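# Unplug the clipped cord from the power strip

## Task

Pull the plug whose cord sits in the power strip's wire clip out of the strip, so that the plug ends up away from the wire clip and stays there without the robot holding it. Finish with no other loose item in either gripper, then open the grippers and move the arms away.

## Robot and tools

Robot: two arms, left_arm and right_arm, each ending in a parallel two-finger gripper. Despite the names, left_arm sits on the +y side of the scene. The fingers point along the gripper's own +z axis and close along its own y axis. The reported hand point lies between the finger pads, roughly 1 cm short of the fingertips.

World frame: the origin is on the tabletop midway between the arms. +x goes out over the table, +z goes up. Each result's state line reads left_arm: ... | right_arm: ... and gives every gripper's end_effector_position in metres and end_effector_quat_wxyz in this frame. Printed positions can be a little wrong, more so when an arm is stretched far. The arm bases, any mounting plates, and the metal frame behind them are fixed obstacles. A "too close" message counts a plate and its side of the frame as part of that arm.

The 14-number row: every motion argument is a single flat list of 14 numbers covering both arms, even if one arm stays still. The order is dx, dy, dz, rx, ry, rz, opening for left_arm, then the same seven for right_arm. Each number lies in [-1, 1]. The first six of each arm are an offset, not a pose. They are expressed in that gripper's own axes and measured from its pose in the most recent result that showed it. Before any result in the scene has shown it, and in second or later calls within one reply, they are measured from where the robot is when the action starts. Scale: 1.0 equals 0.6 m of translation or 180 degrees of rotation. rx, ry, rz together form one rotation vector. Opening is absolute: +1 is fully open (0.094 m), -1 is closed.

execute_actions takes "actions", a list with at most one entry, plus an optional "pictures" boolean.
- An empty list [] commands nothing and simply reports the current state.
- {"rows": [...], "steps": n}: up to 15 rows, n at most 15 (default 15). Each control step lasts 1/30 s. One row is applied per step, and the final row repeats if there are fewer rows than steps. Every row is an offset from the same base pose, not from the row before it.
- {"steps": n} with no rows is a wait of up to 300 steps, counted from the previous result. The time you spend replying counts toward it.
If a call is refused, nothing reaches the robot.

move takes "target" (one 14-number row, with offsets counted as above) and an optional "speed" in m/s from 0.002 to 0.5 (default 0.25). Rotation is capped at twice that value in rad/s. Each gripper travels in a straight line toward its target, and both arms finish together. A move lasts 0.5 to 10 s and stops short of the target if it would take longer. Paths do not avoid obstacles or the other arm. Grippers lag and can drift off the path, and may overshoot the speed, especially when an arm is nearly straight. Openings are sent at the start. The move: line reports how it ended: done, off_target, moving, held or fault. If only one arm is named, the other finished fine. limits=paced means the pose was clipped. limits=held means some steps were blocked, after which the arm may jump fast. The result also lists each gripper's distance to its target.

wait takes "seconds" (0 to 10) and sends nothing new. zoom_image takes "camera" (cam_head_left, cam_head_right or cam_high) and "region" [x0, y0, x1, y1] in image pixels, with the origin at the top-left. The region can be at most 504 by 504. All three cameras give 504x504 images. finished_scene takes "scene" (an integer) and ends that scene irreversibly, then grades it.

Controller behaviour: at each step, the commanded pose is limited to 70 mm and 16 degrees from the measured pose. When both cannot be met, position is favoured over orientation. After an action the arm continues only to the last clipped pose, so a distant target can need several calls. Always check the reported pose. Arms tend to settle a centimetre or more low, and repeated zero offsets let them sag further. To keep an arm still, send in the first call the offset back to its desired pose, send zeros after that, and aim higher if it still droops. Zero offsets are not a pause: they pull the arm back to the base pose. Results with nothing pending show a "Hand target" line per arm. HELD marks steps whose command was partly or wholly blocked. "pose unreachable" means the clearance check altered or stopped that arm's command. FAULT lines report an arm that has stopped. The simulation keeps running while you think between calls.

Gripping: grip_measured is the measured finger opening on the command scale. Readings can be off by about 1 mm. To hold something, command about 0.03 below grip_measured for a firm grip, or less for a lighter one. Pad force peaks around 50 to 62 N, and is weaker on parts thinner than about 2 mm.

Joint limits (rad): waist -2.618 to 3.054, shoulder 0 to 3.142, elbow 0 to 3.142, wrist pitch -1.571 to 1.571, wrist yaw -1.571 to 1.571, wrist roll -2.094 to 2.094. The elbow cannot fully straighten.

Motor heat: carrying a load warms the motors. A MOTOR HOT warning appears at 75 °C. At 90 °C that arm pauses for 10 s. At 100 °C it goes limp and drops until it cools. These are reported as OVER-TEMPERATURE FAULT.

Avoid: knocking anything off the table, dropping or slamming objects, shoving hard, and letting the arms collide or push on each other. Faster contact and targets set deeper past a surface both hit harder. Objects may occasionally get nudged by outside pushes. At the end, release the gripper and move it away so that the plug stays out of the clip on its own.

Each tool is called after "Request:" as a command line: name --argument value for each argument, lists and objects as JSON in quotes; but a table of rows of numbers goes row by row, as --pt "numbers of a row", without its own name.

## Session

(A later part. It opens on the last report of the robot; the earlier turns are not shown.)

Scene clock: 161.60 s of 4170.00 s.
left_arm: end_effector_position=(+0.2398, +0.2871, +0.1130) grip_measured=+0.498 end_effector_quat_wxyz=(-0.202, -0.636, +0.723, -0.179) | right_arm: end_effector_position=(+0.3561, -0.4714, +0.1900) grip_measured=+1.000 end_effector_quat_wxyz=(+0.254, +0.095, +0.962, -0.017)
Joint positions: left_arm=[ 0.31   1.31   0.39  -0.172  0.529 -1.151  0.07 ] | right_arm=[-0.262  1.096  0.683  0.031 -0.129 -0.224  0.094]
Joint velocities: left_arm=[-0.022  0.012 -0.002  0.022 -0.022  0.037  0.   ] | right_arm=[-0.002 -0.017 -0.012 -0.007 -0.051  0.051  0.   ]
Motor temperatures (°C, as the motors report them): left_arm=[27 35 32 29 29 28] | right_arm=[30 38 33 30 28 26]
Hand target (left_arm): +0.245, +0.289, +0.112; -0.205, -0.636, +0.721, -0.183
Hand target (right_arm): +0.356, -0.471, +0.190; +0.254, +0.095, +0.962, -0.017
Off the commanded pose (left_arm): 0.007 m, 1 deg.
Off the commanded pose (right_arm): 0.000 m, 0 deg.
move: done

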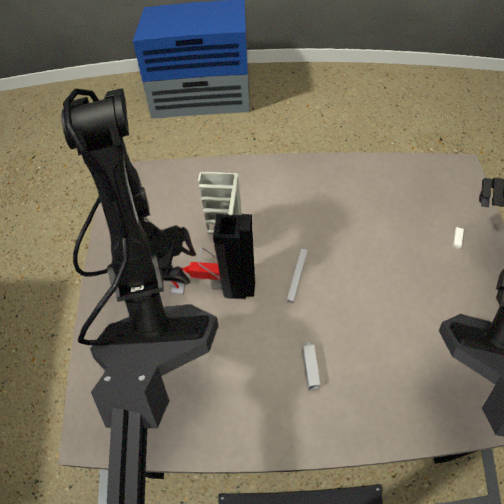

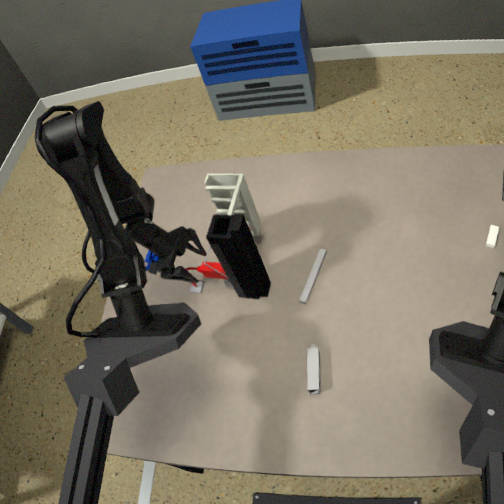

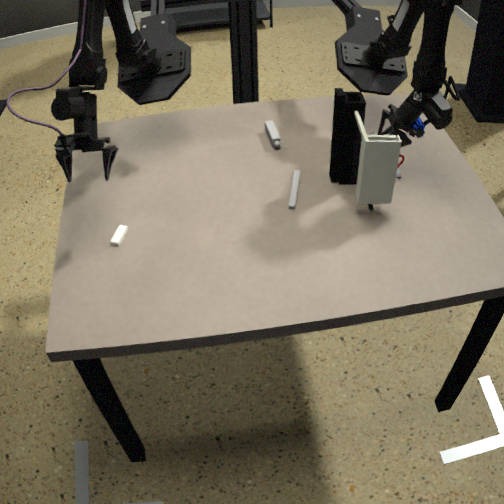

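Request:
move --target '[-0.0125,-0.0323,0.0745,0,0,0,0.35, 0,0,0,0,0,0,1]' --speed 0.05

Request:
zoom_image --camera "cam_head_left" --region '[140, 200, 250, 310]'

Request:
zoom_image --camera "cam_head_right" --region '[145, 200, 255, 310]'

Scene clock: 169.20 s of 4170.00 s.
left_arm: end_effector_position=(+0.2493, +0.2688, +0.0762) grip_measured=+0.352 end_effector_quat_wxyz=(-0.206, -0.637, +0.721, -0.179) | right_arm: end_effector_position=(+0.3561, -0.4714, +0.1900) grip_measured=+1.000 end_effector_quat_wxyz=(+0.254, +0.095, +0.962, -0.017)
Joint positions: left_arm=[ 0.212  1.542  0.429  0.062  0.485 -1.25   0.064] | right_arm=[-0.262  1.096  0.683  0.031 -0.129 -0.224  0.094]
Joint velocities: left_arm=[-0.022 -0.007 -0.012  0.022 -0.022  0.037 -0.   ] | right_arm=[ 0.002 -0.002 -0.007  0.022 -0.051  0.037  0.   ]
Motor temperatures (°C, as the motors report them): left_arm=[27 34 32 29 29 28] | right_arm=[30 38 33 30 28 26]
Hand target (left_arm): +0.257, +0.268, +0.072; -0.202, -0.636, +0.723, -0.179
Hand target (right_arm): +0.356, -0.471, +0.190; +0.254, +0.095, +0.962, -0.017
Off the commanded pose (left_arm): 0.009 m, 0 deg.
Off the commanded pose (right_arm): 0.000 m, 0 deg.
After step 90, 3.10 s passed at rest.
move: done

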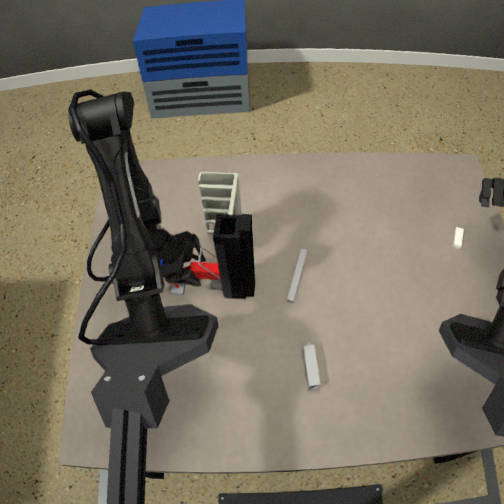

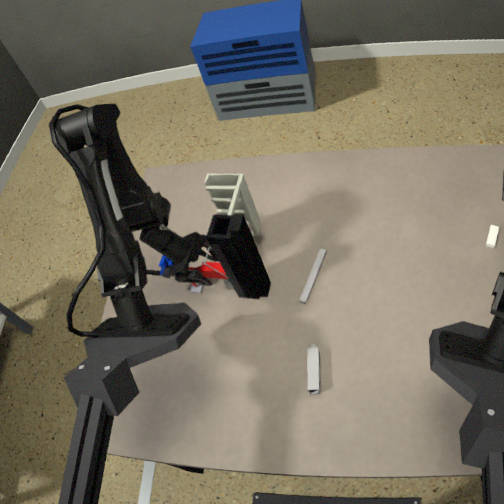

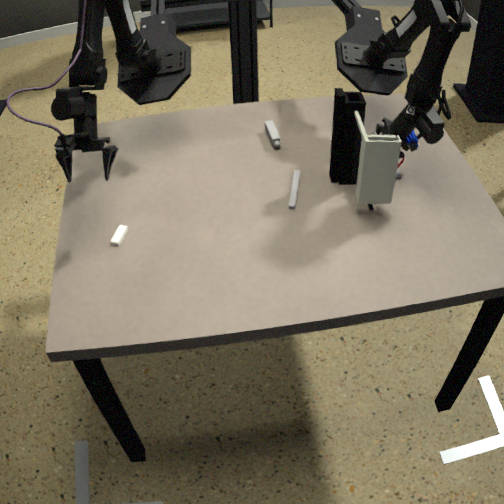

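Region (140, 200, 250, 310) of cam_head_left's 504x504 image, scaled by 4.582, with more detail than that image has.

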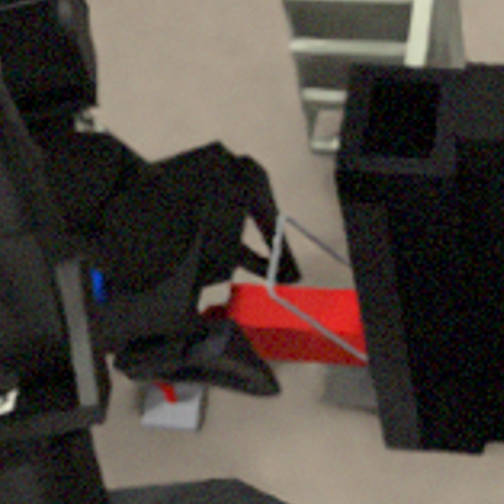

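Region (145, 200, 255, 310) of cam_head_right's 504x504 image, scaled by 4.582, with more detail than that image has.

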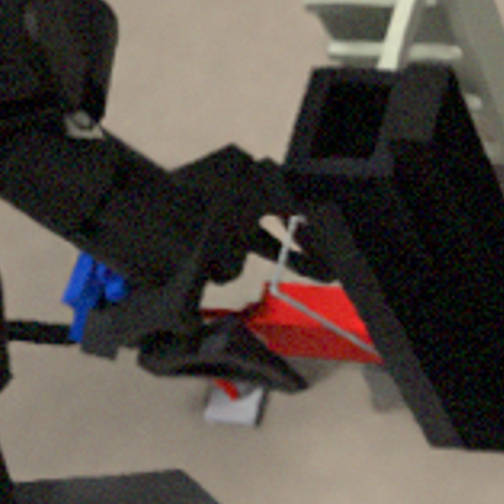

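Request:
execute_actions --actions '[{"rows": [[0,-0.006,0,0,0,0,0.2, 0,0,0,0,0,0,1],[0,-0.006,0,0,0,0,0.08, 0,0,0,0,0,0,1],[0,-0.006,0,0,0,0,-0.04, 0,0,0,0,0,0,1],[0,-0.006,0,0,0,0,-0.15, 0,0,0,0,0,0,1],[0,-0.006,0,0,0,0,-0.24, 0,0,0,0,0,0,1],[0,-0.006,0,0,0,0,-0.31, 0,0,0,0,0,0,1],[0,-0.006,0,0,0,0,-0.36, 0,0,0,0,0,0,1],[0,-0.006,0,0,0,0,-0.40, 0,0,0,0,0,0,1],[0,-0.006,0,0,0,0,-0.43, 0,0,0,0,0,0,1],[0,-0.006,0,0,0,0,-0.46, 0,0,0,0,0,0,1],[0,-0.006,0,0,0,0,-0.48, 0,0,0,0,0,0,1],[0,-0.006,0,0,0,0,-0.50, 0,0,0,0,0,0,1],[0,-0.006,0,0,0,0,-0.52, 0,0,0,0,0,0,1],[0,-0.006,0,0,0,0,-0.54, 0,0,0,0,0,0,1],[0,-0.006,0,0,0,0,-0.56, 0,0,0,0,0,0,1]], "steps": 15}]' --pictures false

Scene clock: 177.43 s of 4170.00 s.
left_arm: end_effector_position=(+0.2516, +0.2688, +0.0760) grip_measured=-0.514 end_effector_quat_wxyz=(-0.203, -0.639, +0.720, -0.181) | right_arm: end_effector_position=(+0.3561, -0.4714, +0.1900) grip_measured=+1.000 end_effector_quat_wxyz=(+0.254, +0.095, +0.962, -0.017)
Joint positions: left_arm=[ 0.212  1.542  0.429  0.072  0.487 -1.257  0.023] | right_arm=[-0.262  1.096  0.683  0.031 -0.129 -0.224  0.094]
Joint velocities: left_arm=[-0.012  0.007  0.002 -0.037  0.066 -0.022  0.001] | right_arm=[ 0.002  0.012  0.002  0.051 -0.022  0.022  0.   ]
Motor temperatures (°C, as the motors report them): left_arm=[27 34 31 28 29 28] | right_arm=[30 38 33 30 28 26]
Hand target (left_arm): +0.253, +0.268, +0.076; -0.206, -0.637, +0.721, -0.179
Hand target (right_arm): +0.356, -0.471, +0.190; +0.254, +0.095, +0.962, -0.017
Off the commanded pose (left_arm): 0.001 m, 1 deg.
Off the commanded pose (right_arm): 0.000 m, 0 deg.
Steps of this call (steps 1 to 90: nothing new was sent; then 4.73 s passed at rest; steps 91 to 105: all 15 steps of this action). Readings (end_effector_position):
91: left_arm (+0.2497, +0.2689, +0.0761) | right_arm (+0.3561, -0.4714, +0.1900)
92: left_arm (+0.2497, +0.2689, +0.0761) | right_arm (+0.3561, -0.4714, +0.1900)
94: left_arm (+0.2497, +0.2689, +0.0761) | right_arm (+0.3561, -0.4714, +0.1900)
98: left_arm (+0.2497, +0.2689, +0.0761) | right_arm (+0.3561, -0.4714, +0.1900)
105: the state above

Request:
move --target '[-0.071,0.0012,-0.0438,0,0,0,-0.56, 0,0,0,0,0,0,1]' --speed 0.025

Request:
zoom_image --camera "cam_head_left" --region '[120, 190, 250, 320]'

Request:
zoom_image --camera "cam_head_right" --region '[125, 190, 255, 320]'

Request:
zoom_image --camera "cam_high" --region '[340, 80, 480, 220]'

Scene clock: 185.10 s of 4170.00 s.
left_arm: end_effector_position=(+0.2541, +0.3071, +0.0810) grip_measured=-0.514 end_effector_quat_wxyz=(-0.214, -0.638, +0.712, -0.198) | right_arm: end_effector_position=(+0.3561, -0.4714, +0.1900) grip_measured=+1.000 end_effector_quat_wxyz=(+0.254, +0.095, +0.962, -0.017)
Joint positions: left_arm=[ 0.414  1.557  0.509 -0.11   0.622 -1.048  0.023] | right_arm=[-0.262  1.096  0.683  0.031 -0.129 -0.224  0.094]
Joint velocities: left_arm=[-0.002  0.002 -0.017 -0.037  0.007 -0.007  0.001] | right_arm=[ 0.002 -0.007 -0.002 -0.007  0.037 -0.022  0.   ]
Motor temperatures (°C, as the motors report them): left_arm=[27 35 31 28 29 28] | right_arm=[30 38 33 30 28 26]
Hand target (left_arm): +0.257, +0.318, +0.076; -0.204, -0.639, +0.719, -0.182
Hand target (right_arm): +0.356, -0.471, +0.190; +0.254, +0.095, +0.962, -0.017
Off the commanded pose (left_arm): 0.013 m, 2 deg.
Off the commanded pose (right_arm): 0.000 m, 0 deg.
After step 90, 2.30 s passed at rest.
move: off_target (left_arm)

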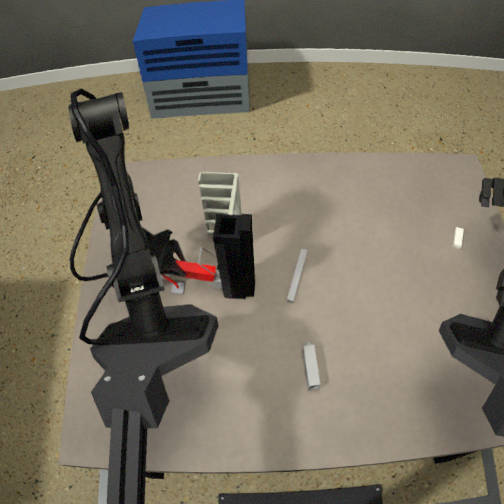

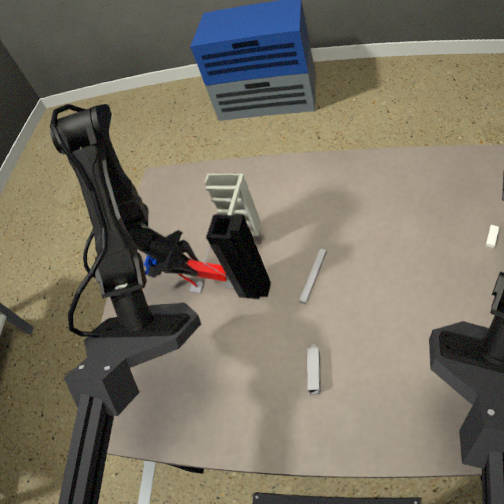

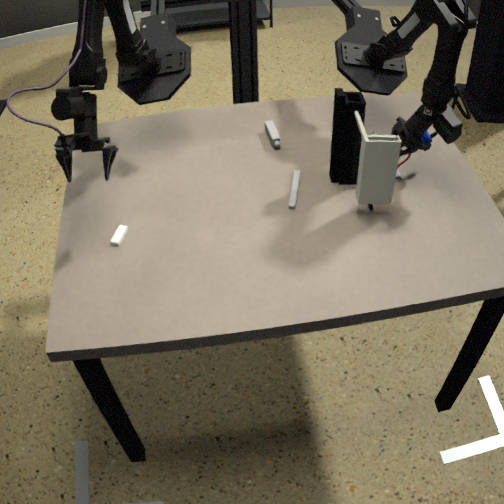

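Region (120, 190, 250, 320) of cam_head_left's 504x504 image, scaled by 3.877, with more detail than that image has.

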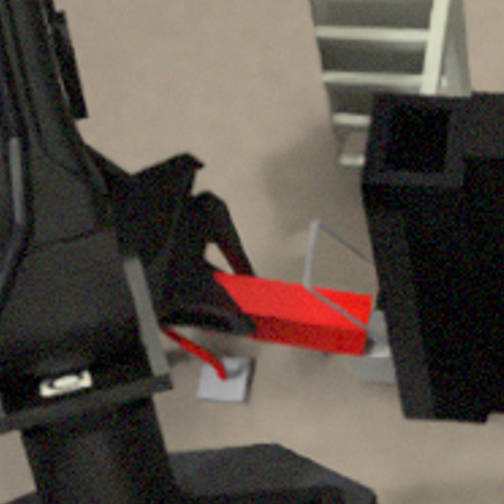

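Region (125, 190, 255, 320) of cam_head_right's 504x504 image, scaled by 3.877, with more detail than that image has.

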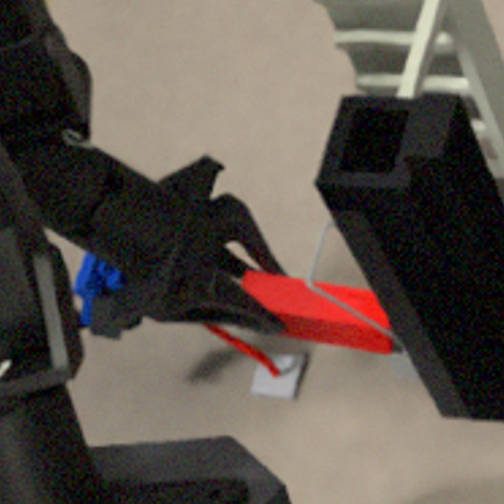

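Region (340, 80, 480, 220) of cam_high's 504x504 image, scaled by 3.600, with more detail than that image has.

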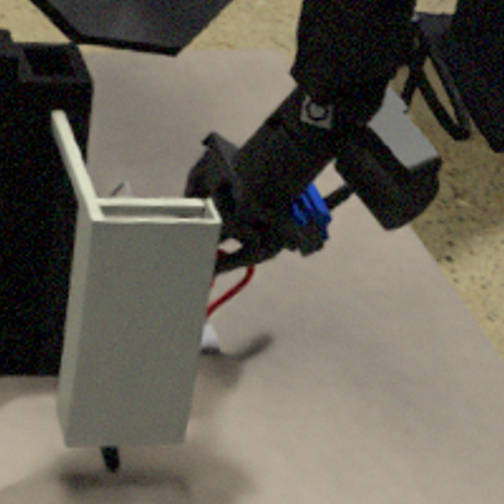

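Request:
move --target '[-0.047,-0.0275,-0.0313,0,0.03,0,-0.56, 0,0,0,0,0,0,1]' --speed 0.06

Request:
move --target '[-0.0612,-0.0813,0.0473,0,0,0,-0.56, 0,0,0,0,0,0,1]' --speed 0.06

Request:
zoom_image --camera "cam_head_left" --region '[120, 190, 250, 320]'

Request:
zoom_image --camera "cam_head_right" --region '[125, 190, 255, 320]'

Request:
zoom_image --camera "cam_high" --region '[360, 100, 500, 230]'

Scene clock: 200.63 s of 4170.00 s.
left_arm: end_effector_position=(+0.2653, +0.3320, +0.0826) grip_measured=-0.514 end_effector_quat_wxyz=(-0.256, -0.628, +0.701, -0.221) | right_arm: end_effector_position=(+0.3561, -0.4714, +0.1900) grip_measured=+1.000 end_effector_quat_wxyz=(+0.254, +0.095, +0.962, -0.017)
Joint positions: left_arm=[ 0.536  1.669  0.698 -0.375  0.726 -0.846  0.023] | right_arm=[-0.262  1.096  0.683  0.031 -0.129 -0.224  0.094]
Joint velocities: left_arm=[ 0.007  0.017 -0.017 -0.051 -0.022  0.051  0.   ] | right_arm=[-0.007  0.007 -0.007  0.051 -0.022  0.037  0.   ]
Motor temperatures (°C, as the motors report them): left_arm=[27 35 31 28 28 28] | right_arm=[30 38 33 30 28 26]
Hand target (left_arm): +0.274, +0.338, +0.081; -0.248, -0.628, +0.702, -0.228
Hand target (right_arm): +0.356, -0.471, +0.190; +0.254, +0.095, +0.962, -0.017
Off the commanded pose (left_arm): 0.011 m, 1 deg.
Off the commanded pose (right_arm): 0.000 m, 0 deg.
After step 90, 11.20 s passed at rest.
move: off_target (left_arm)

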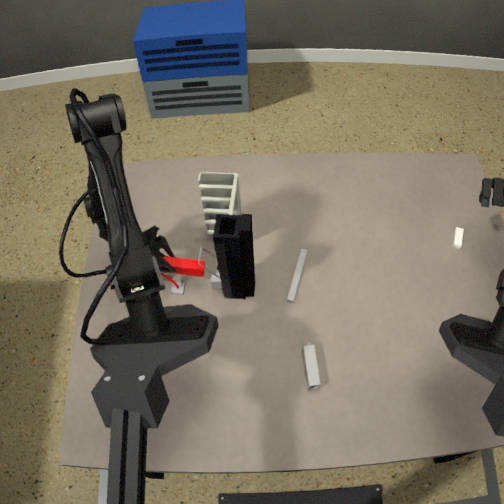

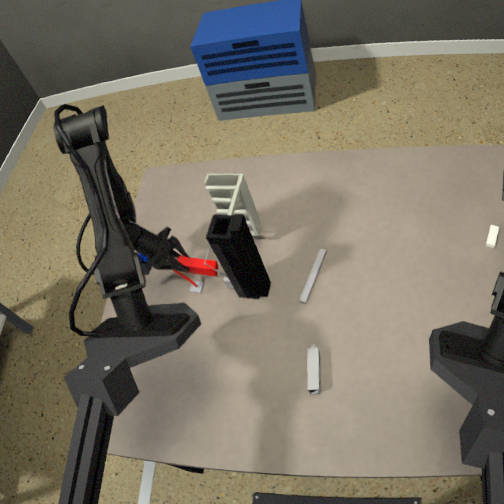

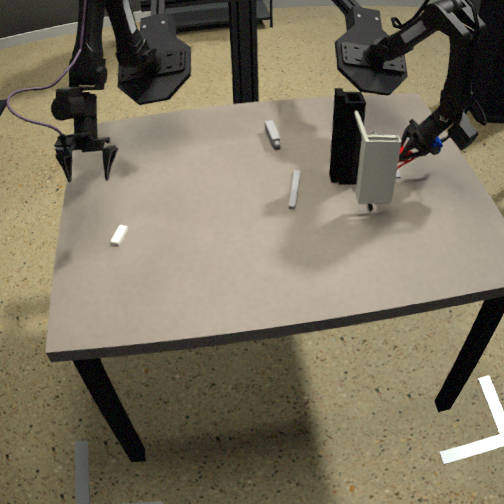

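Scene clock: 202.07 s of 4170.00 s.
left_arm: end_effector_position=(+0.3051, +0.3338, +0.0426) grip_measured=-0.514 end_effector_quat_wxyz=(-0.264, -0.630, +0.697, -0.219) | right_arm: end_effector_position=(+0.3561, -0.4714, +0.1900) grip_measured=+1.000 end_effector_quat_wxyz=(+0.254, +0.095, +0.962, -0.017)
Joint positions: left_arm=[ 0.47   1.861  0.911 -0.359  0.713 -0.933  0.023] | right_arm=[-0.262  1.096  0.683  0.031 -0.129 -0.224  0.094]
Joint velocities: left_arm=[ 0.017 -0.002  0.012 -0.022 -0.051  0.051 -0.001] | right_arm=[ 0.002 -0.007  0.017  0.022 -0.081  0.007  0.   ]
Motor temperatures (°C, as the motors report them): left_arm=[27 35 31 28 28 28] | right_arm=[30 38 33 30 28 26]
Hand target (left_arm): +0.315, +0.336, +0.037; -0.255, -0.628, +0.702, -0.220
Hand target (right_arm): +0.356, -0.471, +0.190; +0.254, +0.095, +0.962, -0.017
Off the commanded pose (left_arm): 0.011 m, 1 deg.
Off the commanded pose (right_arm): 0.000 m, 0 deg.
move: off_target (left_arm)

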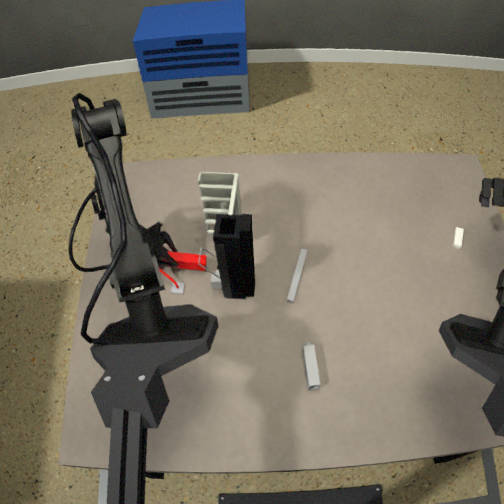

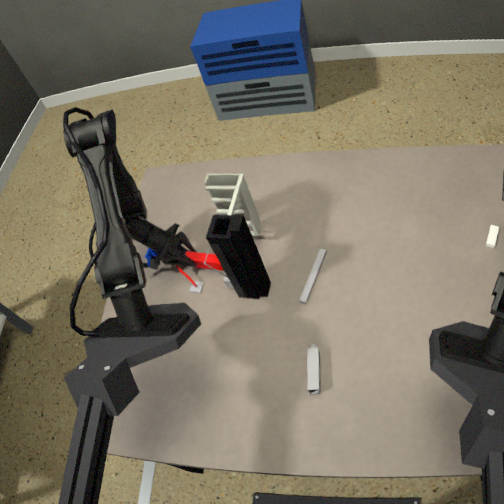

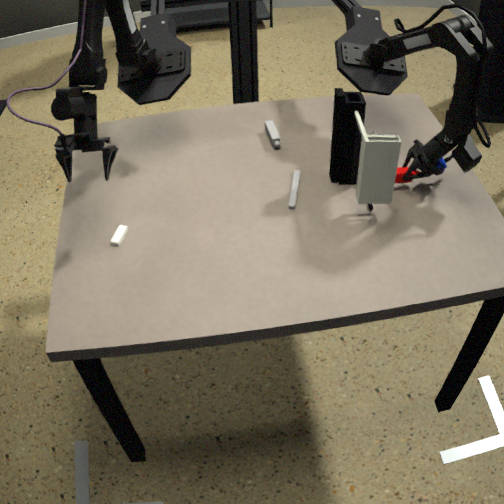

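Region (120, 190, 250, 320) of cam_head_left's 504x504 image, scaled by 3.877, with more detail than that image has.

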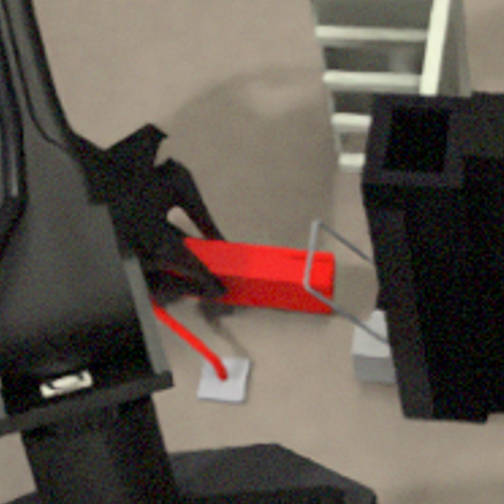

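Region (125, 190, 255, 320) of cam_head_right's 504x504 image, scaled by 3.877, with more detail than that image has.

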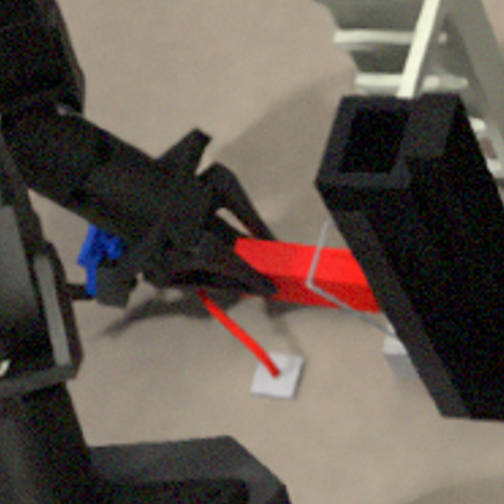

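Region (360, 100, 500, 230) of cam_high's 504x504 image, scaled by 3.600, with more detail than that image has; it fills the top 468 rows of this view, and the rest is white.

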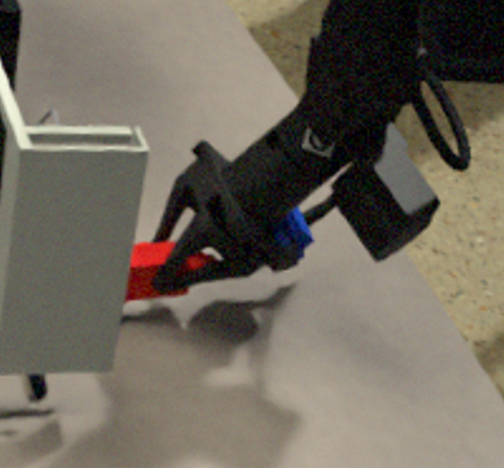

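Request:
move --target '[-0.0238,-0.0187,0.0383,0.0537,0.015,-0.0638,-0.56, 0,0,0,0,0,0,1]' --speed 0.05

Request:
zoom_image --camera "cam_head_left" --region '[120, 190, 250, 320]'

Request:
zoom_image --camera "cam_high" --region '[380, 130, 480, 220]'

Scene clock: 211.40 s of 4170.00 s.
left_arm: end_effector_position=(+0.3259, +0.3279, +0.0203) grip_measured=-0.514 end_effector_quat_wxyz=(+0.243, +0.703, -0.612, +0.268) | right_arm: end_effector_position=(+0.3561, -0.4714, +0.1900) grip_measured=+1.000 end_effector_quat_wxyz=(+0.254, +0.095, +0.962, -0.017)
Joint positions: left_arm=[ 0.47   1.948  0.865 -0.046  0.834 -1.233  0.023] | right_arm=[-0.262  1.096  0.683  0.031 -0.129 -0.224  0.094]
Joint velocities: left_arm=[-0.002 -0.027 -0.017  0.022  0.007 -0.037 -0.001] | right_arm=[ 0.007 -0.002 -0.012  0.037 -0.051  0.007  0.   ]
Motor temperatures (°C, as the motors report them): left_arm=[27 36 31 28 29 28] | right_arm=[30 38 33 30 28 26]
Hand target (left_arm): +0.316, +0.328, +0.016; +0.248, +0.711, -0.602, +0.264
Hand target (right_arm): +0.356, -0.471, +0.190; +0.254, +0.095, +0.962, -0.017
Off the commanded pose (left_arm): 0.012 m, 2 deg.
Off the commanded pose (right_arm): 0.000 m, 0 deg.
After step 90, 3.37 s passed at rest.
move: off_target (left_arm)

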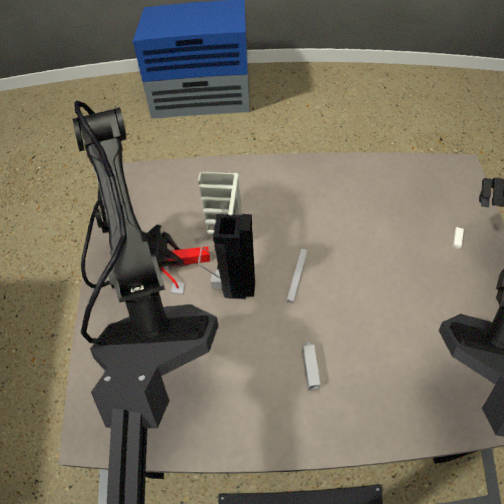

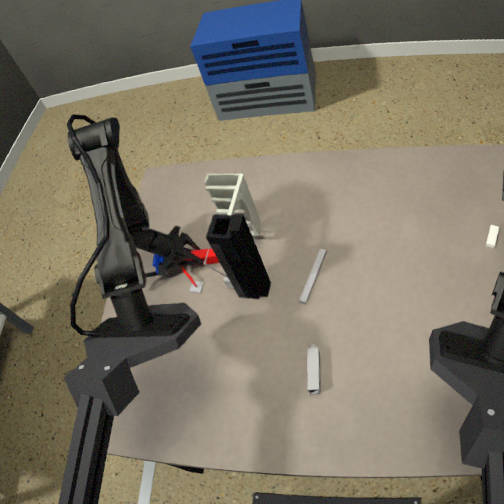

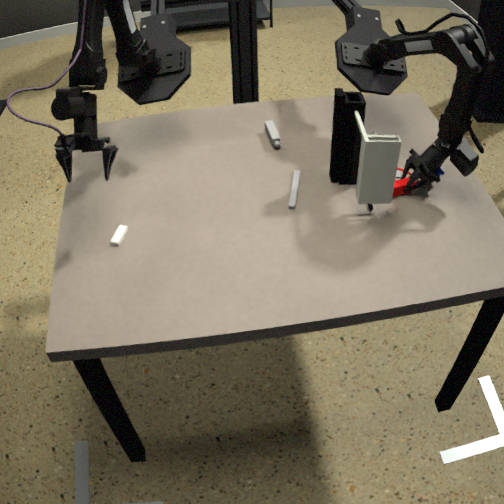

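Region (120, 190, 250, 320) of cam_head_left's 504x504 image, scaled by 3.877, with more detail than that image has.

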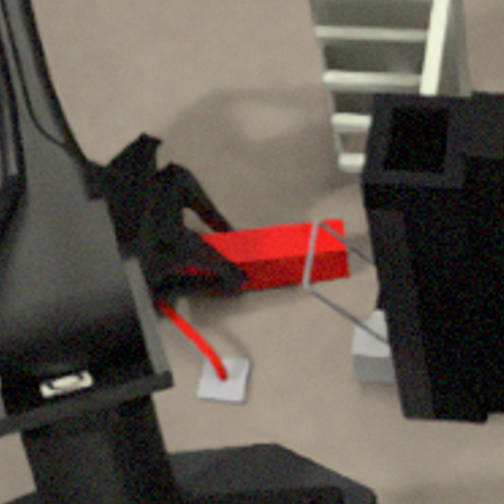

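Region (380, 130, 480, 220) of cam_high's 504x504 image, scaled by 5.040, with more detail than that image has; it fills the top 454 rows of this view, and the rest is white.

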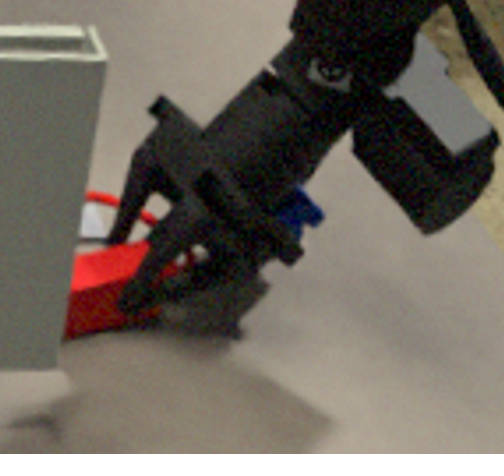

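Request:
move --target '[-0.0162,0.0128,0.0150,0,0,0,-0.56, 0,0,0,0,0,0,1]' --speed 0.012

Request:
zoom_image --camera "cam_high" --region '[380, 130, 480, 220]'

Request:
zoom_image --camera "cam_head_left" --region '[140, 215, 230, 305]'

Scene clock: 218.17 s of 4170.00 s.
left_arm: end_effector_position=(+0.3244, +0.3237, +0.0176) grip_measured=-0.514 end_effector_quat_wxyz=(+0.250, +0.701, -0.605, +0.281) | right_arm: end_effector_position=(+0.3561, -0.4714, +0.1900) grip_measured=+1.000 end_effector_quat_wxyz=(+0.254, +0.095, +0.962, -0.017)
Joint positions: left_arm=[ 0.47   1.975  0.864 -0.021  0.865 -1.236  0.023] | right_arm=[-0.262  1.096  0.683  0.031 -0.129 -0.224  0.094]
Joint velocities: left_arm=[-0.007 -0.002 -0.007 -0.007 -0.007 -0.095 -0.001] | right_arm=[-0.022 -0.007 -0.002  0.037 -0.037 -0.066  0.   ]
Motor temperatures (°C, as the motors report them): left_arm=[27 37 31 28 29 28] | right_arm=[30 38 33 30 28 26]
Hand target (left_arm): +0.318, +0.328, +0.008; +0.244, +0.703, -0.612, +0.268
Hand target (right_arm): +0.356, -0.471, +0.190; +0.254, +0.095, +0.962, -0.017
Off the commanded pose (left_arm): 0.013 m, 2 deg.
Off the commanded pose (right_arm): 0.000 m, 0 deg.
After step 90, 2.23 s passed at rest.
move: off_target (left_arm)

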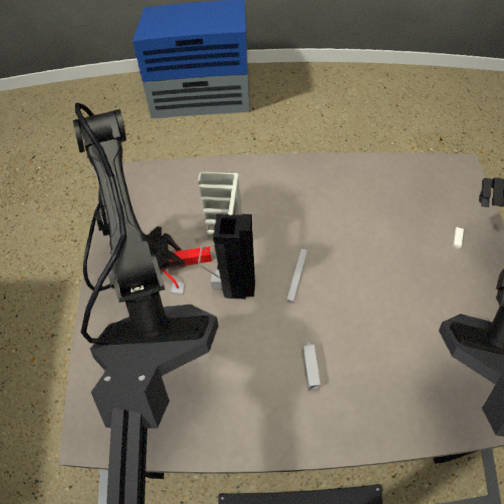

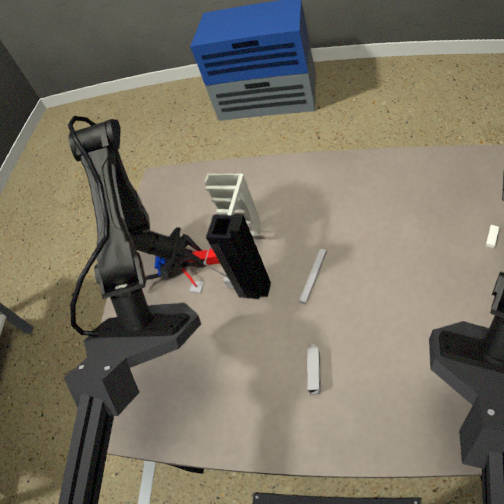

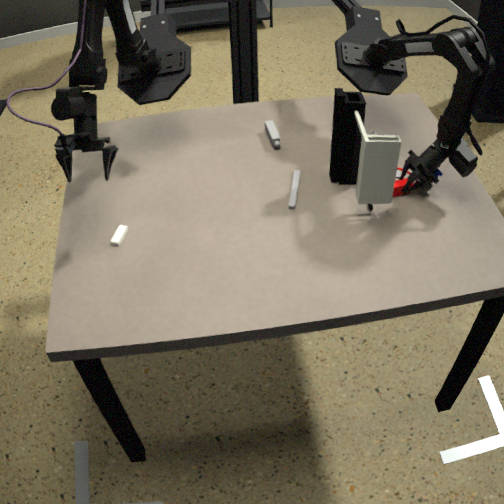

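Region (380, 130, 480, 220) of cam_high's 504x504 image, scaled by 5.040, with more detail than that image has; it fills the top 454 rows of this view, and the rest is white.

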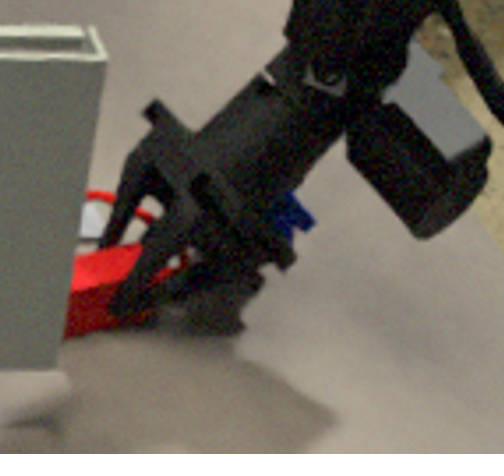

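Region (140, 215, 230, 305) of cam_head_left's 504x504 image, scaled by 5.600, with more detail than that image has.

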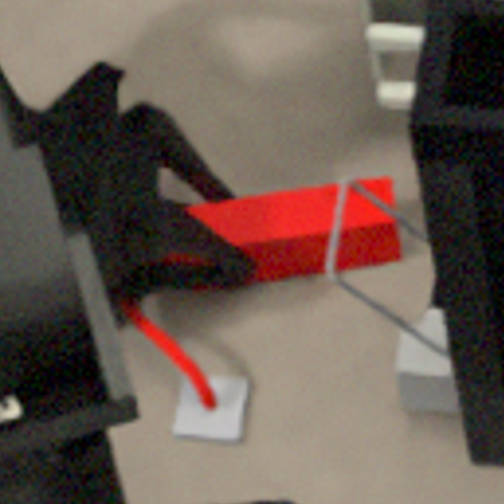

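Request:
execute_actions --actions '[{"rows": [[0,0,0,0,0,0,-0.56, 0,0,0,0,0,0,1],[0,0,0,0,0,0,-0.56, 0,0,0,0,0,0,1],[0,0,0,0,0,0,-0.53, 0,0,0,0,0,0,1],[0,0,0,0,0,0,-0.5, 0,0,0,0,0,0,1],[0,0,0,0,0,0,-0.45, 0,0,0,0,0,0,1],[0,0,0,0,0,0,-0.38, 0,0,0,0,0,0,1],[0,0,0,0,0,0,-0.3, 0,0,0,0,0,0,1],[0,0,0,0,0,0,-0.2, 0,0,0,0,0,0,1],[0,0,0,0,0,0,-0.1, 0,0,0,0,0,0,1]], "steps": 12}]' --pictures false

Request:
move --target '[0.115,0,-0.215,0,0,0,-0.1, 0,0,0,0,0,0,1]' --speed 0.12

Request:
zoom_image --camera "cam_head_left" --region '[120, 190, 250, 320]'

Request:
zoom_image --camera "cam_head_right" --region '[125, 190, 255, 320]'

Request:
zoom_image --camera "cam_high" --region '[360, 100, 500, 230]'

Scene clock: 226.73 s of 4170.00 s.
left_arm: end_effector_position=(+0.3246, +0.3234, +0.0179) grip_measured=-0.103 end_effector_quat_wxyz=(+0.250, +0.701, -0.605, +0.282) | right_arm: end_effector_position=(+0.3561, -0.4714, +0.1900) grip_measured=+1.000 end_effector_quat_wxyz=(+0.254, +0.095, +0.962, -0.017)
Joint positions: left_arm=[ 0.47   1.975  0.864 -0.021  0.868 -1.236  0.042] | right_arm=[-0.262  1.096  0.683  0.031 -0.129 -0.224  0.094]
Joint velocities: left_arm=[-0.017 -0.012  0.012 -0.037 -0.037  0.037  0.001] | right_arm=[-0.017 -0.002  0.007 -0.066 -0.037  0.037  0.   ]
Motor temperatures (°C, as the motors report them): left_arm=[27 37 31 28 28 28] | right_arm=[30 38 33 30 28 26]
Hand target (left_arm): +0.324, +0.324, +0.018; +0.250, +0.701, -0.605, +0.281
Hand target (right_arm): +0.356, -0.471, +0.190; +0.254, +0.095, +0.962, -0.017
Off the commanded pose (left_arm): 0.000 m, 0 deg.
Off the commanded pose (right_arm): 0.000 m, 0 deg.
Steps of this call (steps 1 to 90: nothing new was sent; then 5.17 s passed at rest; steps 91 to 102: all 12 steps of this action). Readings (end_effector_position):
91: left_arm (+0.3246, +0.3234, +0.0179) | right_arm (+0.3561, -0.4714, +0.1900)
92: left_arm (+0.3246, +0.3234, +0.0179) | right_arm (+0.3561, -0.4714, +0.1900)
94: left_arm (+0.3246, +0.3234, +0.0179) | right_arm (+0.3561, -0.4714, +0.1900)
98: left_arm (+0.3246, +0.3234, +0.0179) | right_arm (+0.3561, -0.4714, +0.1900)
102: the state above

Scene clock: 228.87 s of 4170.00 s.
left_arm: end_effector_position=(+0.3089, +0.3577, +0.1534) grip_measured=-0.102 end_effector_quat_wxyz=(+0.264, +0.703, -0.601, +0.274) | right_arm: end_effector_position=(+0.3561, -0.4714, +0.1900) grip_measured=+1.000 end_effector_quat_wxyz=(+0.254, +0.095, +0.962, -0.017)
Joint positions: left_arm=[ 0.692  1.513  0.838 -0.767  0.924 -0.881  0.042] | right_arm=[-0.262  1.096  0.683  0.031 -0.129 -0.224  0.094]
Joint velocities: left_arm=[ 0.012 -0.007 -0.002 -0.066 -0.037 -0.037 -0.001] | right_arm=[-0.007  0.012  0.012 -0.022 -0.007  0.022  0.   ]
Motor temperatures (°C, as the motors report them): left_arm=[27 37 31 28 29 28] | right_arm=[30 38 33 30 28 26]
Hand target (left_arm): +0.319, +0.364, +0.157; +0.251, +0.701, -0.605, +0.282
Hand target (right_arm): +0.356, -0.471, +0.190; +0.254, +0.095, +0.962, -0.017
Off the commanded pose (left_arm): 0.014 m, 2 deg.
Off the commanded pose (right_arm): 0.000 m, 0 deg.
move: off_target (left_arm)

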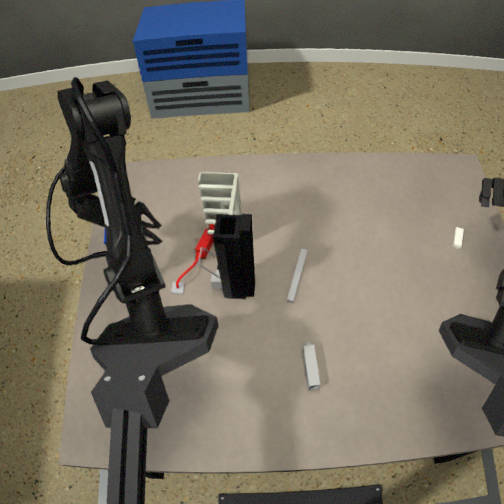

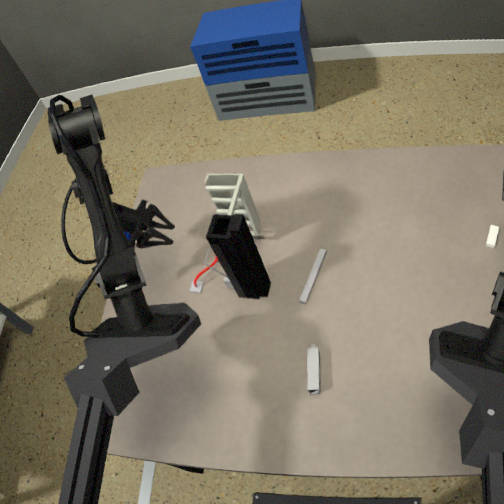

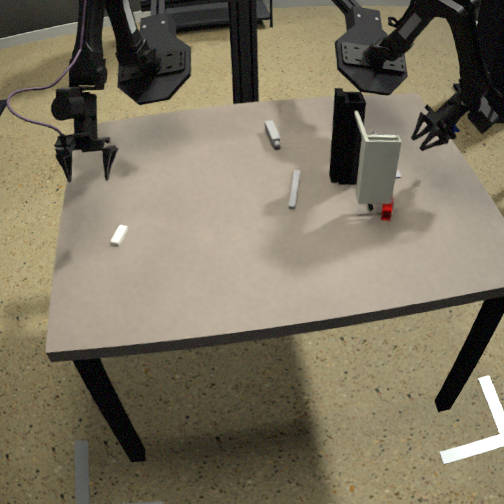

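Region (120, 190, 250, 320) of cam_head_left's 504x504 image, scaled by 3.877, with more detail than that image has.

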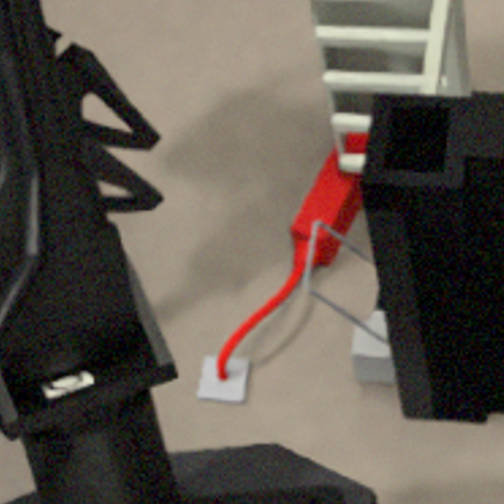

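Region (125, 190, 255, 320) of cam_head_right's 504x504 image, scaled by 3.877, with more detail than that image has.

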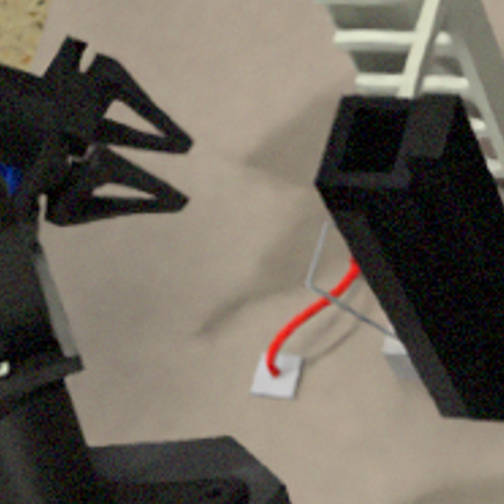

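Region (360, 100, 500, 230) of cam_high's 504x504 image, scaled by 3.600, with more detail than that image has; it fills the top 468 rows of this view, and the rest is white.

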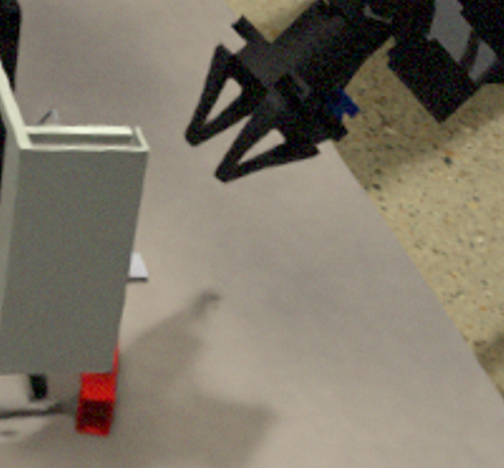

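Request:
execute_actions --actions '[]'

Request:
zoom_image --camera "cam_head_left" --region '[150, 200, 250, 300]'

Scene clock: 233.63 s of 4170.00 s.
left_arm: end_effector_position=(+0.3086, +0.3574, +0.1536) grip_measured=-0.102 end_effector_quat_wxyz=(+0.265, +0.702, -0.601, +0.274) | right_arm: end_effector_position=(+0.3561, -0.4714, +0.1900) grip_measured=+1.000 end_effector_quat_wxyz=(+0.254, +0.095, +0.962, -0.017)
Joint positions: left_arm=[ 0.692  1.513  0.838 -0.769  0.924 -0.878  0.042] | right_arm=[-0.262  1.096  0.683  0.031 -0.129 -0.224  0.094]
Joint velocities: left_arm=[-0.007  0.012  0.017  0.037 -0.066 -0.081  0.   ] | right_arm=[ 0.002 -0.007 -0.017  0.022 -0.037  0.022  0.   ]
Motor temperatures (°C, as the motors report them): left_arm=[27 37 31 28 29 28] | right_arm=[30 38 33 30 28 26]
Hand target (left_arm): +0.319, +0.364, +0.157; +0.251, +0.701, -0.605, +0.282
Hand target (right_arm): +0.356, -0.471, +0.190; +0.254, +0.095, +0.962, -0.017
Off the commanded pose (left_arm): 0.014 m, 2 deg.
Off the commanded pose (right_arm): 0.000 m, 0 deg.
Steps of this call (steps 1 to 90: nothing new was sent; then 1.77 s passed at rest). Readings (end_effector_position):
1: left_arm (+0.3088, +0.3576, +0.1534) | right_arm (+0.3561, -0.4714, +0.1900)
2: left_arm (+0.3088, +0.3576, +0.1534) | right_arm (+0.3561, -0.4714, +0.1900)
4: left_arm (+0.3087, +0.3575, +0.1535) | right_arm (+0.3561, -0.4714, +0.1900)
8: left_arm (+0.3086, +0.3574, +0.1536) | right_arm (+0.3561, -0.4714, +0.1900)
90: the state above

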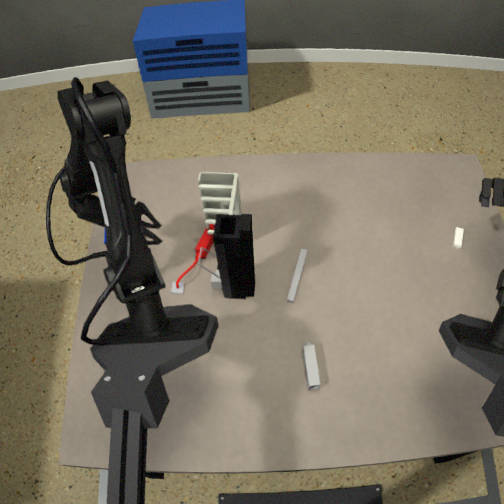

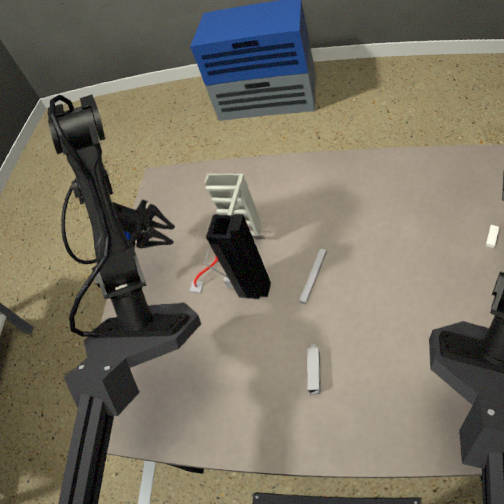

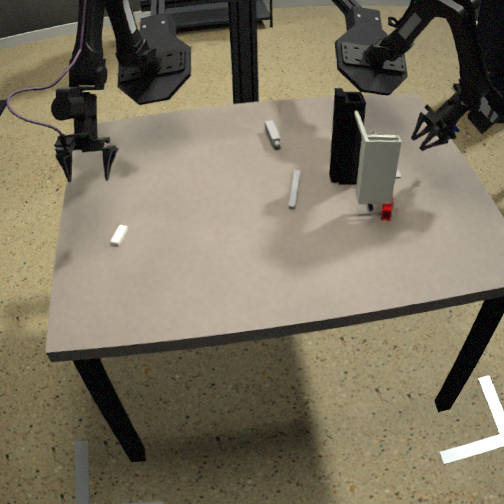

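Region (150, 200, 250, 300) of cam_head_left's 504x504 image, scaled by 5.040, with more detail than that image has.

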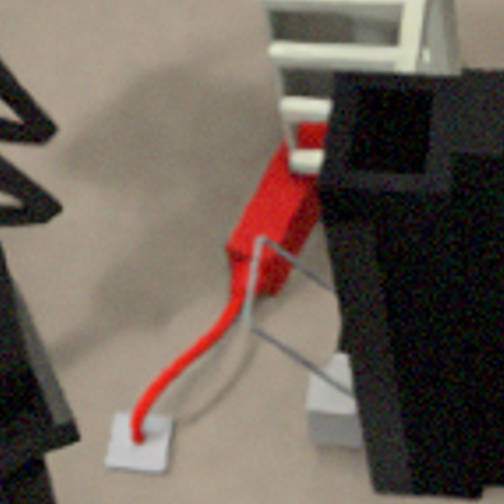

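I'll check the current scene's number, task and state before I finish it.

Request:
execute_actions --actions '[]' --pictures true

Scene clock: 237.73 s of 4170.00 s.
left_arm: end_effector_position=(+0.3086, +0.3574, +0.1536) grip_measured=-0.102 end_effector_quat_wxyz=(+0.265, +0.702, -0.601, +0.274) | right_arm: end_effector_position=(+0.3561, -0.4714, +0.1900) grip_measured=+1.000 end_effector_quat_wxyz=(+0.254, +0.095, +0.962, -0.017)
Joint positions: left_arm=[ 0.692  1.513  0.838 -0.769  0.924 -0.878  0.042] | right_arm=[-0.262  1.096  0.683  0.031 -0.129 -0.224  0.094]
Joint velocities: left_arm=[ 0.007 -0.007  0.002  0.051 -0.051 -0.037  0.   ] | right_arm=[ 0.012 -0.012 -0.002  0.007 -0.022  0.081  0.   ]
Motor temperatures (°C, as the motors report them): left_arm=[27 37 31 28 29 28] | right_arm=[30 38 33 30 28 26]
Hand target (left_arm): +0.319, +0.364, +0.157; +0.251, +0.701, -0.605, +0.282
Hand target (right_arm): +0.356, -0.471, +0.190; +0.254, +0.095, +0.962, -0.017
Off the commanded pose (left_arm): 0.014 m, 2 deg.
Off the commanded pose (right_arm): 0.000 m, 0 deg.
Steps of this call (steps 1 to 90: nothing new was sent; then 1.10 s passed at rest). Readings (end_effector_position):
1: left_arm (+0.3086, +0.3574, +0.1536) | right_arm (+0.3561, -0.4714, +0.1900)
2: left_arm (+0.3086, +0.3574, +0.1536) | right_arm (+0.3561, -0.4714, +0.1900)
4: left_arm (+0.3086, +0.3574, +0.1536) | right_arm (+0.3561, -0.4714, +0.1900)
8: left_arm (+0.3086, +0.3574, +0.1536) | right_arm (+0.3561, -0.4714, +0.1900)
90: the state above

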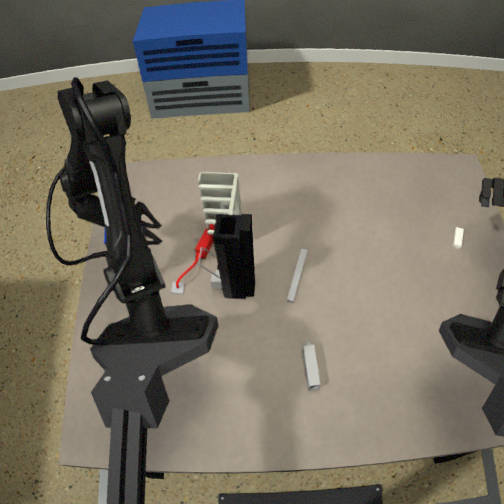

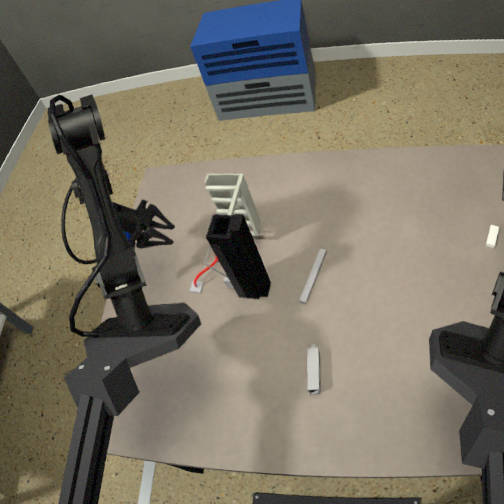

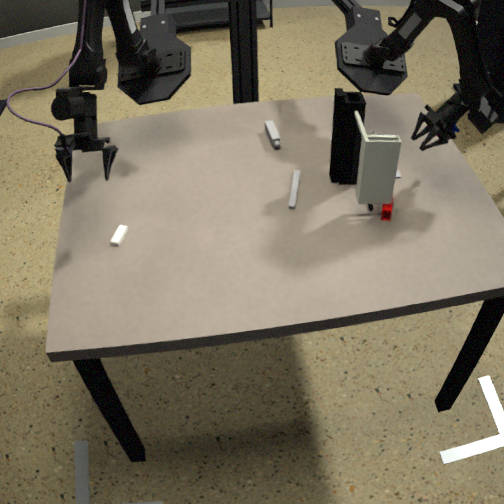

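Request:
zoom_image --camera "cam_head_left" --region '[130, 170, 290, 310]'

Region (130, 170, 290, 310) of cam_head_left's 504x504 image, scaled by 3.150, with more detail than that image has; it fills the top 441 rows of this view, and the rest is white.

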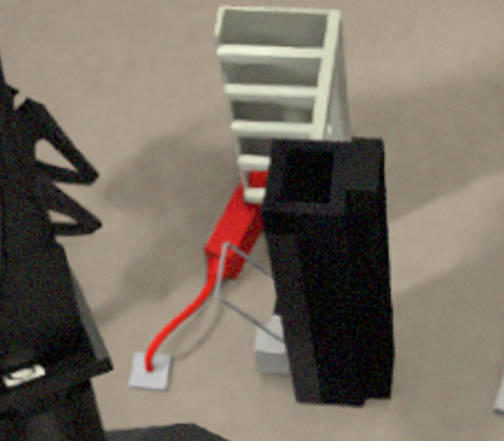

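The socket is empty and the plug lies on the table beyond the raised clip; they overlap in this view only because of the camera angle. Both grippers are empty and clear, so I'm ending the scene.

Request:
finished_scene --scene 2

The scene is finished: the task was done.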